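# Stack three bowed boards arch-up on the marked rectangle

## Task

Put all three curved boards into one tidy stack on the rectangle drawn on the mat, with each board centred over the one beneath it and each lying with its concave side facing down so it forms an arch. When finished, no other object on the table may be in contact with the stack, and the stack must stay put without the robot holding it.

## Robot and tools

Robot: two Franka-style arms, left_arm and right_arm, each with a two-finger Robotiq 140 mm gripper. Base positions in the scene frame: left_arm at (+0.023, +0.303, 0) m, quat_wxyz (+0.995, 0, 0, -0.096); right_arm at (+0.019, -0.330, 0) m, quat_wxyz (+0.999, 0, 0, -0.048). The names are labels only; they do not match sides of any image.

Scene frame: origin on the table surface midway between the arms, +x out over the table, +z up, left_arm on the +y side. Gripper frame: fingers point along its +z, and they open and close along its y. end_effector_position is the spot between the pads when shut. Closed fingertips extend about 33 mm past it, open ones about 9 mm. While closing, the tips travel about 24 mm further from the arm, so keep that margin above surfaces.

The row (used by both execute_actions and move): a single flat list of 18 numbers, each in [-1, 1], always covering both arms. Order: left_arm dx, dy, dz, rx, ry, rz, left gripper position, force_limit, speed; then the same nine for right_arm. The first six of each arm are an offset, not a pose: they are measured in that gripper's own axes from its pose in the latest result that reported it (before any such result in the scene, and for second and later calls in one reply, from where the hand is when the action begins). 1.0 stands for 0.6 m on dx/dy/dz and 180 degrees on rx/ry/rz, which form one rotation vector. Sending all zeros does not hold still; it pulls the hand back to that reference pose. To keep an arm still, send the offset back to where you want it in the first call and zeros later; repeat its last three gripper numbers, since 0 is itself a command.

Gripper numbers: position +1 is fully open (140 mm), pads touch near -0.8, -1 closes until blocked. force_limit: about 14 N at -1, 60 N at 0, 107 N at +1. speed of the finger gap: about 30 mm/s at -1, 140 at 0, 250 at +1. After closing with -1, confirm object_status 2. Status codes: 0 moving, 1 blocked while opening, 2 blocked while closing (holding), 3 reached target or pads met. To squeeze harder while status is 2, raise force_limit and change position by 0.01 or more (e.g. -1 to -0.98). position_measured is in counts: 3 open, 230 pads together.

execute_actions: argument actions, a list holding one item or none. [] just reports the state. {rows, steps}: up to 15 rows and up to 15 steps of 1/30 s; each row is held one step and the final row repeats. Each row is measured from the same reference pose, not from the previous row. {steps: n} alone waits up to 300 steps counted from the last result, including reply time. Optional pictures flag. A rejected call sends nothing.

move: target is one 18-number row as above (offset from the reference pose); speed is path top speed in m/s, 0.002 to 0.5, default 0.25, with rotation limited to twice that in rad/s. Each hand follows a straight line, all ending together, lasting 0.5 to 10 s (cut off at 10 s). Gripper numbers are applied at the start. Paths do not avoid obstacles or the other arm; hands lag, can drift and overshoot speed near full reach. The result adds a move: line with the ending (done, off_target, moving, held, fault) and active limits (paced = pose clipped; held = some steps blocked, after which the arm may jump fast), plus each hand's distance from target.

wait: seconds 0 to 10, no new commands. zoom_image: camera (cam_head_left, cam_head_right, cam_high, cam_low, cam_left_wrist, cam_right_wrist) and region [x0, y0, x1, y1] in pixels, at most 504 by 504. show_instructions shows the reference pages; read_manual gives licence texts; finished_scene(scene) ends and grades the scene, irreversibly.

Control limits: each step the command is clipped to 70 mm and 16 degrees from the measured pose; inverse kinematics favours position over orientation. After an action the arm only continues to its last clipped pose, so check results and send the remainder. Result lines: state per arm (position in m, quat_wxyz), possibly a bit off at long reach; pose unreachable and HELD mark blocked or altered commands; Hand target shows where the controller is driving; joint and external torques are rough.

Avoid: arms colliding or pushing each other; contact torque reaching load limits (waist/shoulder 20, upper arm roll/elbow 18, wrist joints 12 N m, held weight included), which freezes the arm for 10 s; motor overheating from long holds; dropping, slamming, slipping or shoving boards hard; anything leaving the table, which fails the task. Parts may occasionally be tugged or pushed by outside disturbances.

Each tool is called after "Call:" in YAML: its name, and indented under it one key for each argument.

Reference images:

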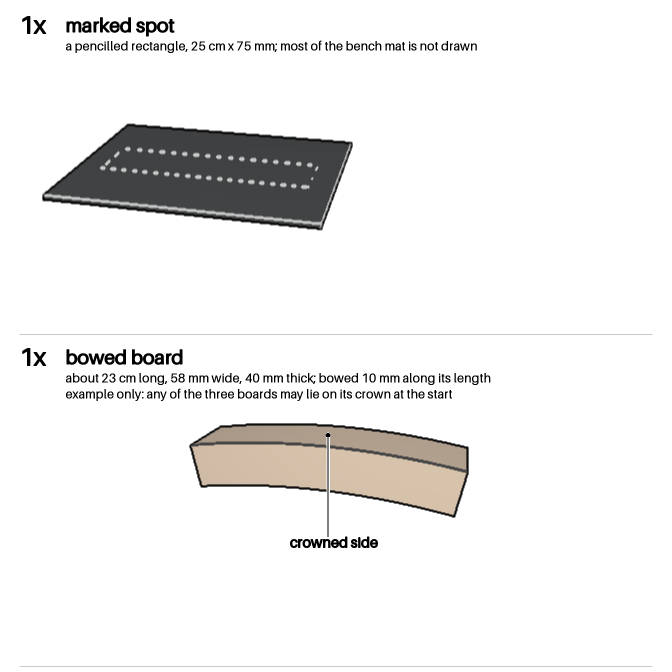

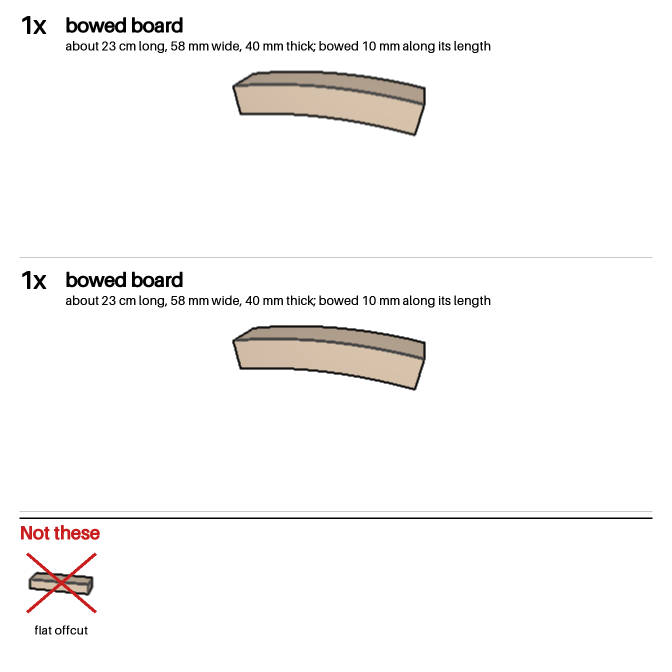

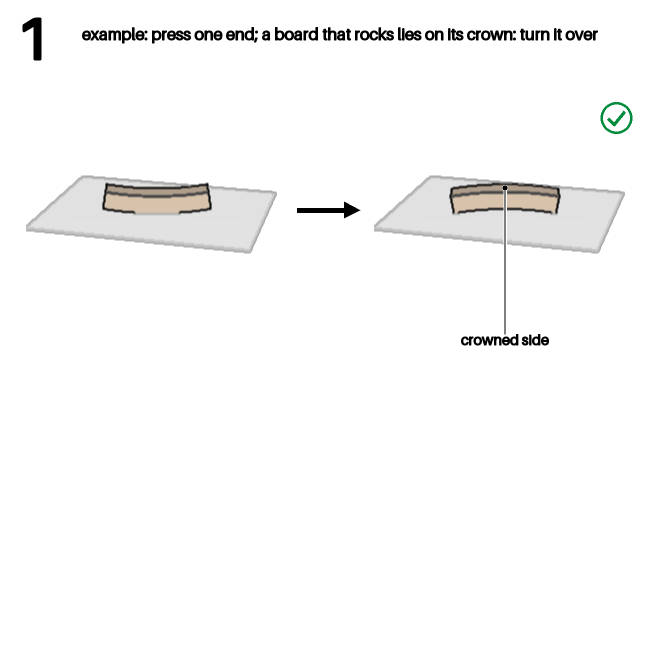

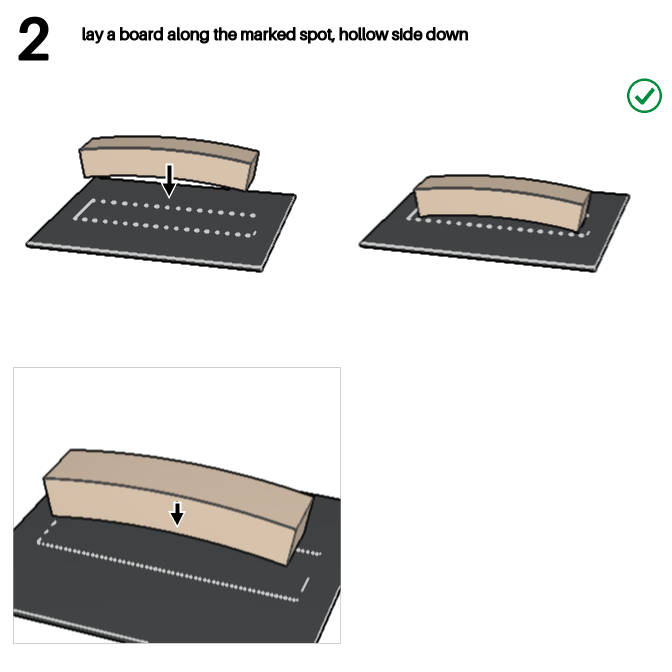

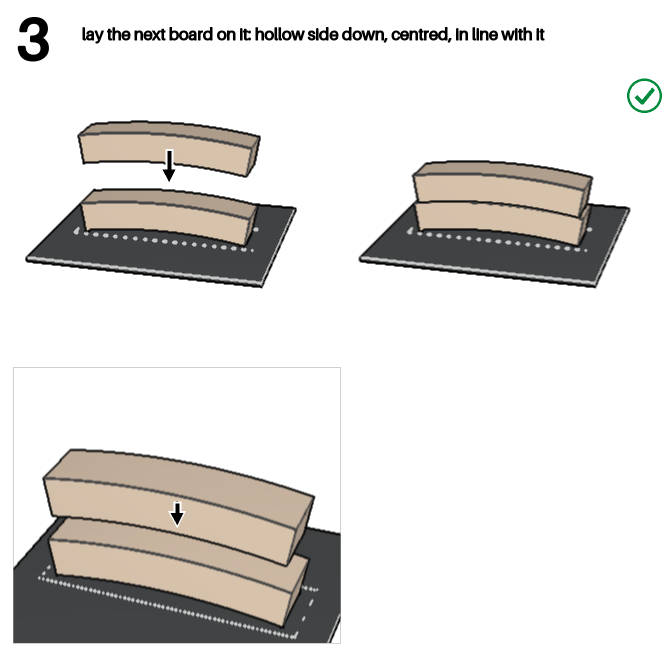

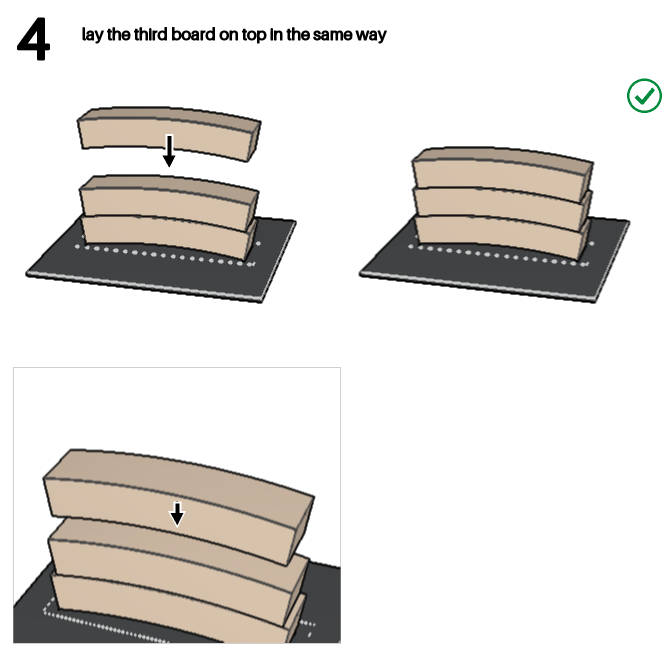

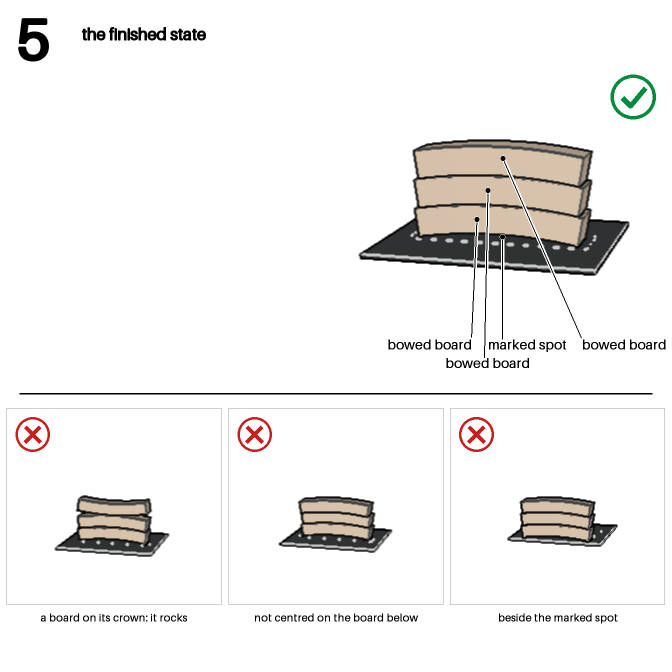

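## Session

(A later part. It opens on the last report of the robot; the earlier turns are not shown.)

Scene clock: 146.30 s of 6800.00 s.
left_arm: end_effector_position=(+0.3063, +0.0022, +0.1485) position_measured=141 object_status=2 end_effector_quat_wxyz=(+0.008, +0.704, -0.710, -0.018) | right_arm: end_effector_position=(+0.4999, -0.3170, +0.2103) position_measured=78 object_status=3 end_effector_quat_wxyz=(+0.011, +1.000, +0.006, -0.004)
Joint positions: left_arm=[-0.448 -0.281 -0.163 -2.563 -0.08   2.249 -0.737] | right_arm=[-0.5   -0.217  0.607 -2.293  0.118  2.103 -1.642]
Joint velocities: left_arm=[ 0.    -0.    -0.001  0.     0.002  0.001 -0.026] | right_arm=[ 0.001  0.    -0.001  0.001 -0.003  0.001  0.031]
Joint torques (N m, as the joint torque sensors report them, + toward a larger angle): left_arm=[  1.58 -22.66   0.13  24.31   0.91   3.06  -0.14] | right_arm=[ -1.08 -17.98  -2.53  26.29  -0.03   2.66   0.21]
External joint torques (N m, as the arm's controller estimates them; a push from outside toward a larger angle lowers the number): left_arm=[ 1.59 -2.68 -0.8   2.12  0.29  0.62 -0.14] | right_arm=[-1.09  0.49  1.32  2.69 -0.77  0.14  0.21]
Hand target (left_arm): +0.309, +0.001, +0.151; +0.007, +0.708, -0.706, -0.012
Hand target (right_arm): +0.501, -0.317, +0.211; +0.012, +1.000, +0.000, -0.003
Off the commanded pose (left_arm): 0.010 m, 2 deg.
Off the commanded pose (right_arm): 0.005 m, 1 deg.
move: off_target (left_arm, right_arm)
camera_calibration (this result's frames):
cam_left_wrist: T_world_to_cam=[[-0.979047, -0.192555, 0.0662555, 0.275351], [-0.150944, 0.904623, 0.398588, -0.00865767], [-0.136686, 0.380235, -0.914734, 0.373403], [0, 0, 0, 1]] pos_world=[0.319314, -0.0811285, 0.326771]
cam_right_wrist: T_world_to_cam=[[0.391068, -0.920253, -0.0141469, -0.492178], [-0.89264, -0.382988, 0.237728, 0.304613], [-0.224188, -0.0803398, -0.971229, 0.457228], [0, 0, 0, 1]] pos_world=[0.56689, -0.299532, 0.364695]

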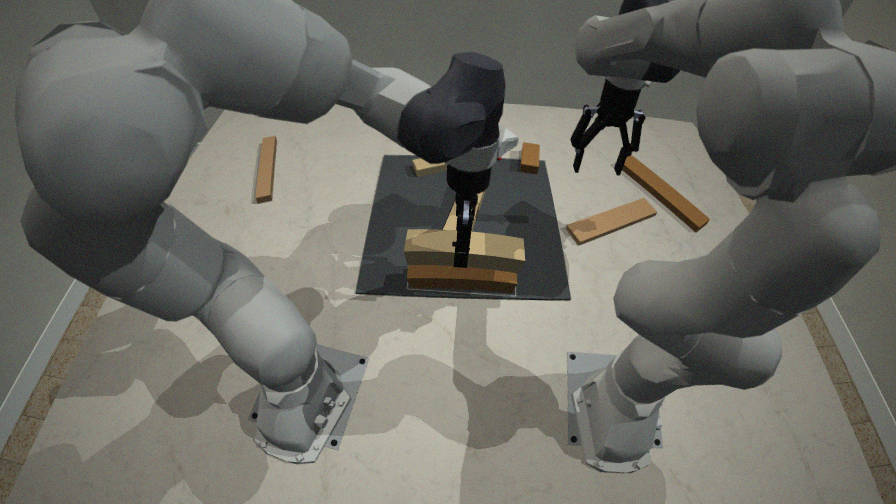

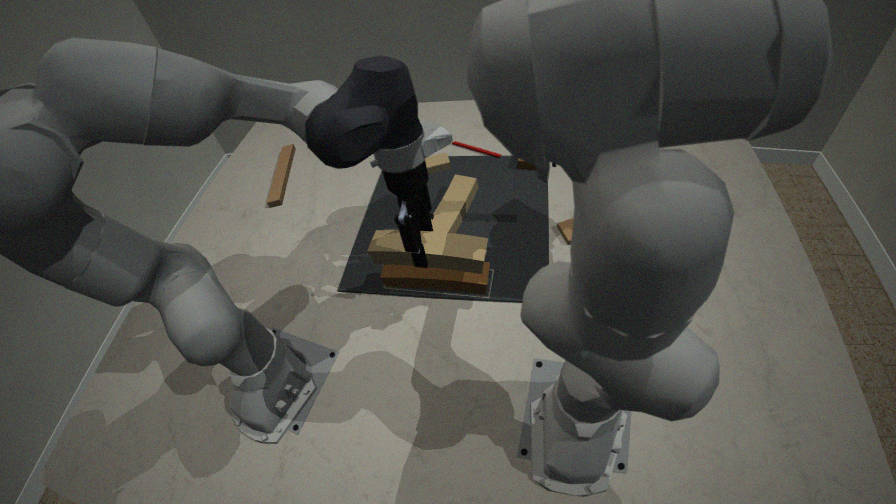

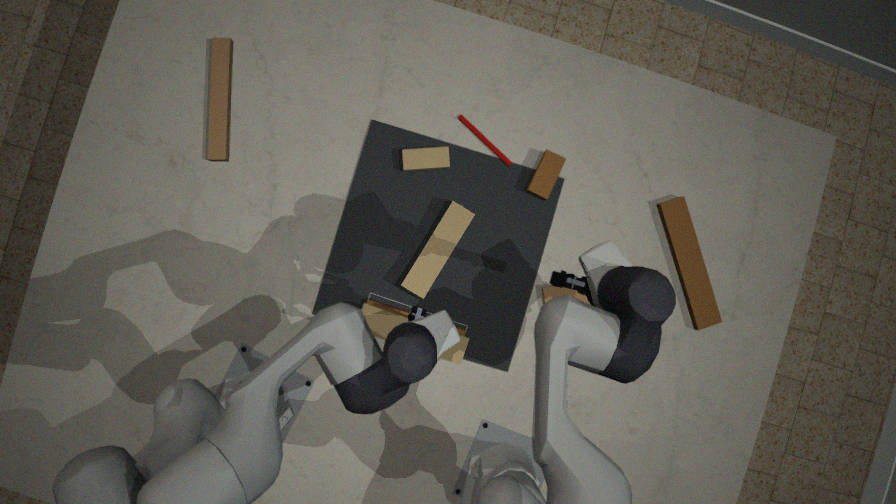

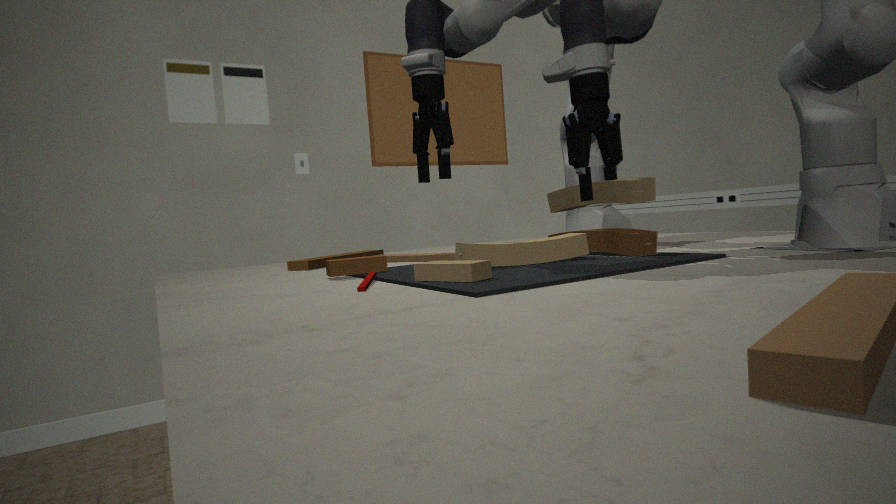

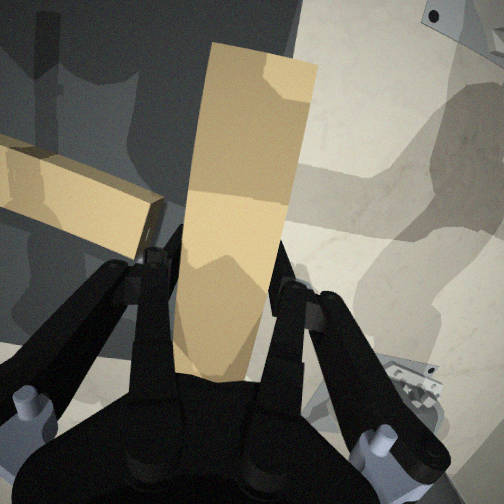

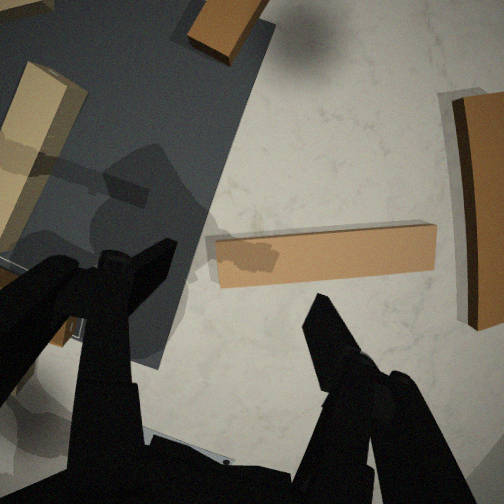

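Target (.317,0,.100).

Call:
move:
  target: [0.005,-0.021,0.08,0.014,0.007,-0.006,-1,0.2,-0.5,0,0,0,0.007,0.003,0.004,0.4,0.2,0]
  speed: 0.07

Call:
zoom_image:
  camera: "cam_head_left"
  region: [380,220,540,320]

Call:
zoom_image:
  camera: "cam_low"
  region: [520,160,700,270]

Scene clock: 158.07 s of 6800.00 s.
left_arm: end_effector_position=(+0.3149, +0.0025, +0.0984) position_measured=141 object_status=2 end_effector_quat_wxyz=(+0.001, +0.709, -0.706, +0.000) | right_arm: end_effector_position=(+0.5000, -0.3166, +0.2104) position_measured=78 object_status=3 end_effector_quat_wxyz=(+0.001, +1.000, -0.002, -0.000)
Joint positions: left_arm=[-0.445 -0.191 -0.165 -2.635 -0.051  2.446 -0.766] | right_arm=[-0.5   -0.224  0.597 -2.301  0.144  2.11  -1.651]
Joint velocities: left_arm=[ 0.    -0.    -0.001 -0.003  0.002  0.015 -0.009] | right_arm=[ 0.    -0.001  0.001 -0.     0.001  0.001 -0.006]
Joint torques (N m, as the joint torque sensors report them, + toward a larger angle): left_arm=[  1.13 -22.34  -0.2   22.71   1.     3.17  -0.27] | right_arm=[  0.07 -19.75  -5.03  23.38   1.56   2.81  -0.18]
External joint torques (N m, as the arm's controller estimates them; a push from outside toward a larger angle lowers the number): left_arm=[ 1.13 -0.84 -0.82  2.21  0.48  0.66 -0.27] | right_arm=[-0.03 -1.33 -1.26 -0.15  0.8   0.3  -0.18]
Hand target (left_arm): +0.318, +0.000, +0.100; -0.000, +0.711, -0.703, +0.005
Hand target (right_arm): +0.500, -0.317, +0.210; -0.000, +1.000, -0.001, +0.001
Off the commanded pose (left_arm): 0.004 m, 1 deg.
Off the commanded pose (right_arm): 0.000 m, 0 deg.
After step 90, 7.50 s passed at rest.
move: off_target (left_arm)
camera_calibration (this result's frames):
cam_left_wrist: T_world_to_cam=[[-0.978192, -0.204939, 0.0337694, 0.290136], [-0.17713, 0.908015, 0.379648, 0.0224708], [-0.108468, 0.365388, -0.924514, 0.320764], [0, 0, 0, 1]] pos_world=[0.322582, -0.078147, 0.278223]
cam_right_wrist: T_world_to_cam=[[0.377762, -0.925422, -0.0298318, -0.483531], [-0.899869, -0.374536, 0.223514, 0.314033], [-0.218018, -0.0575903, -0.974244, 0.462148], [0, 0, 0, 1]] pos_world=[0.566005, -0.303239, 0.365629]

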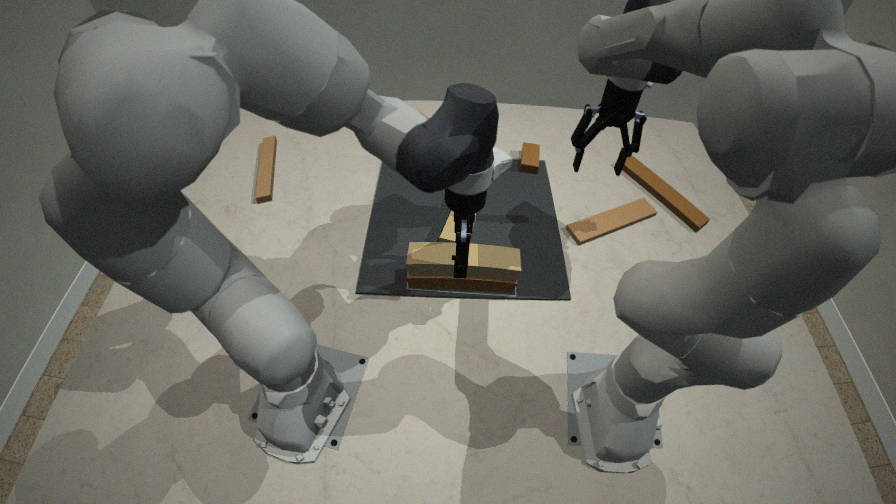

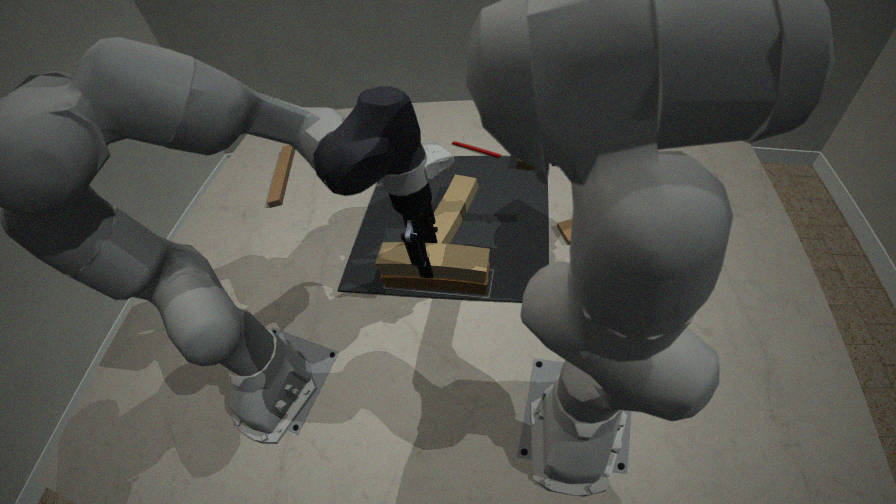

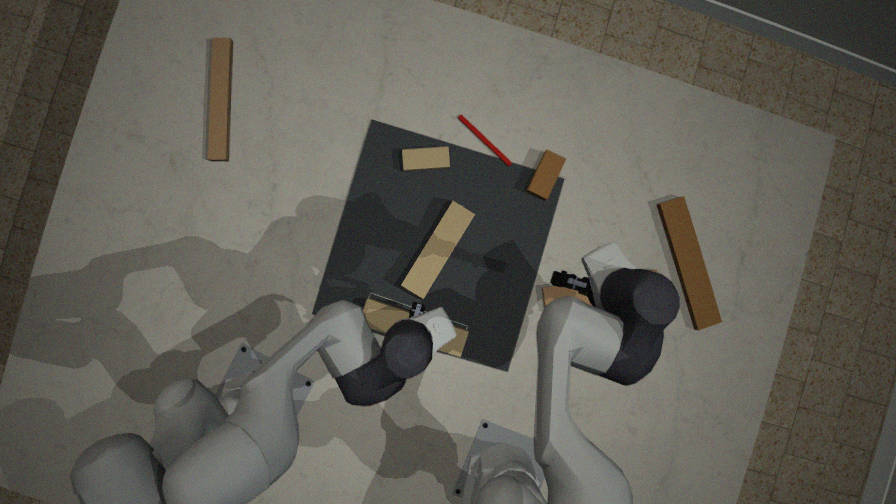

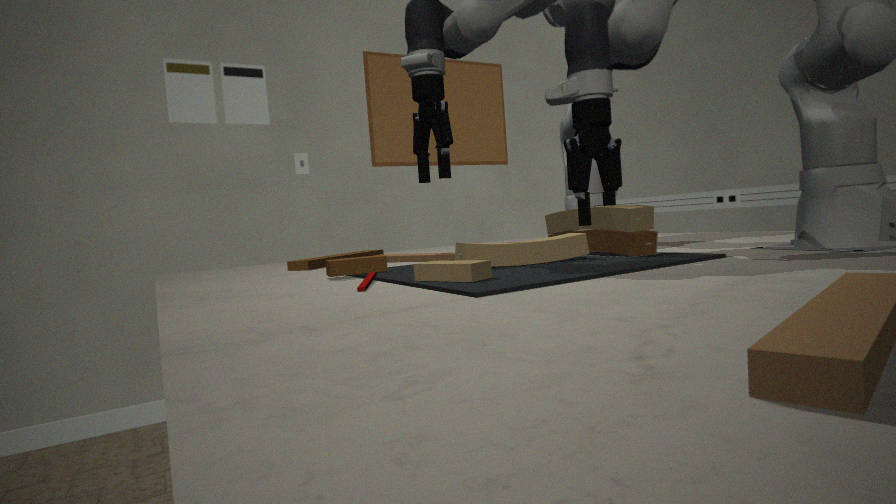

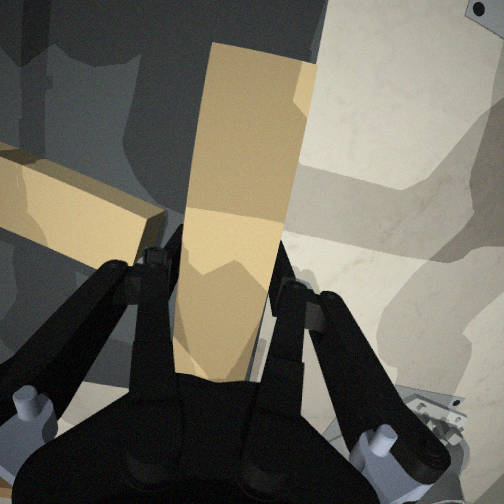

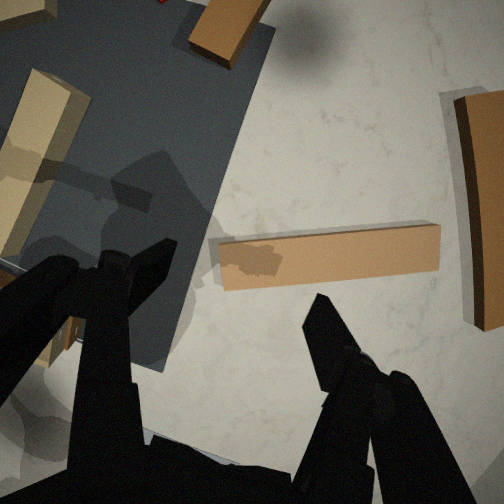

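Region (380, 220, 540, 320) of cam_head_left's 896x504 image, scaled by 3.150, with more detail than that image has; it fills the top 315 rows of this view, and the rest is white.

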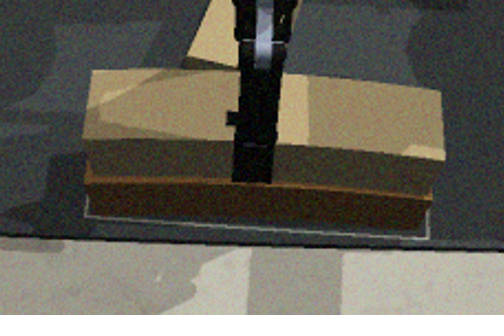

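Region (520, 160, 700, 270) of cam_low's 896x504 image, scaled by 2.800, with more detail than that image has.

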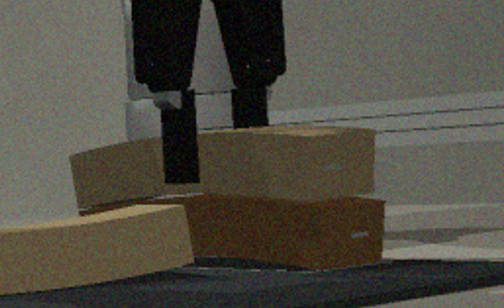

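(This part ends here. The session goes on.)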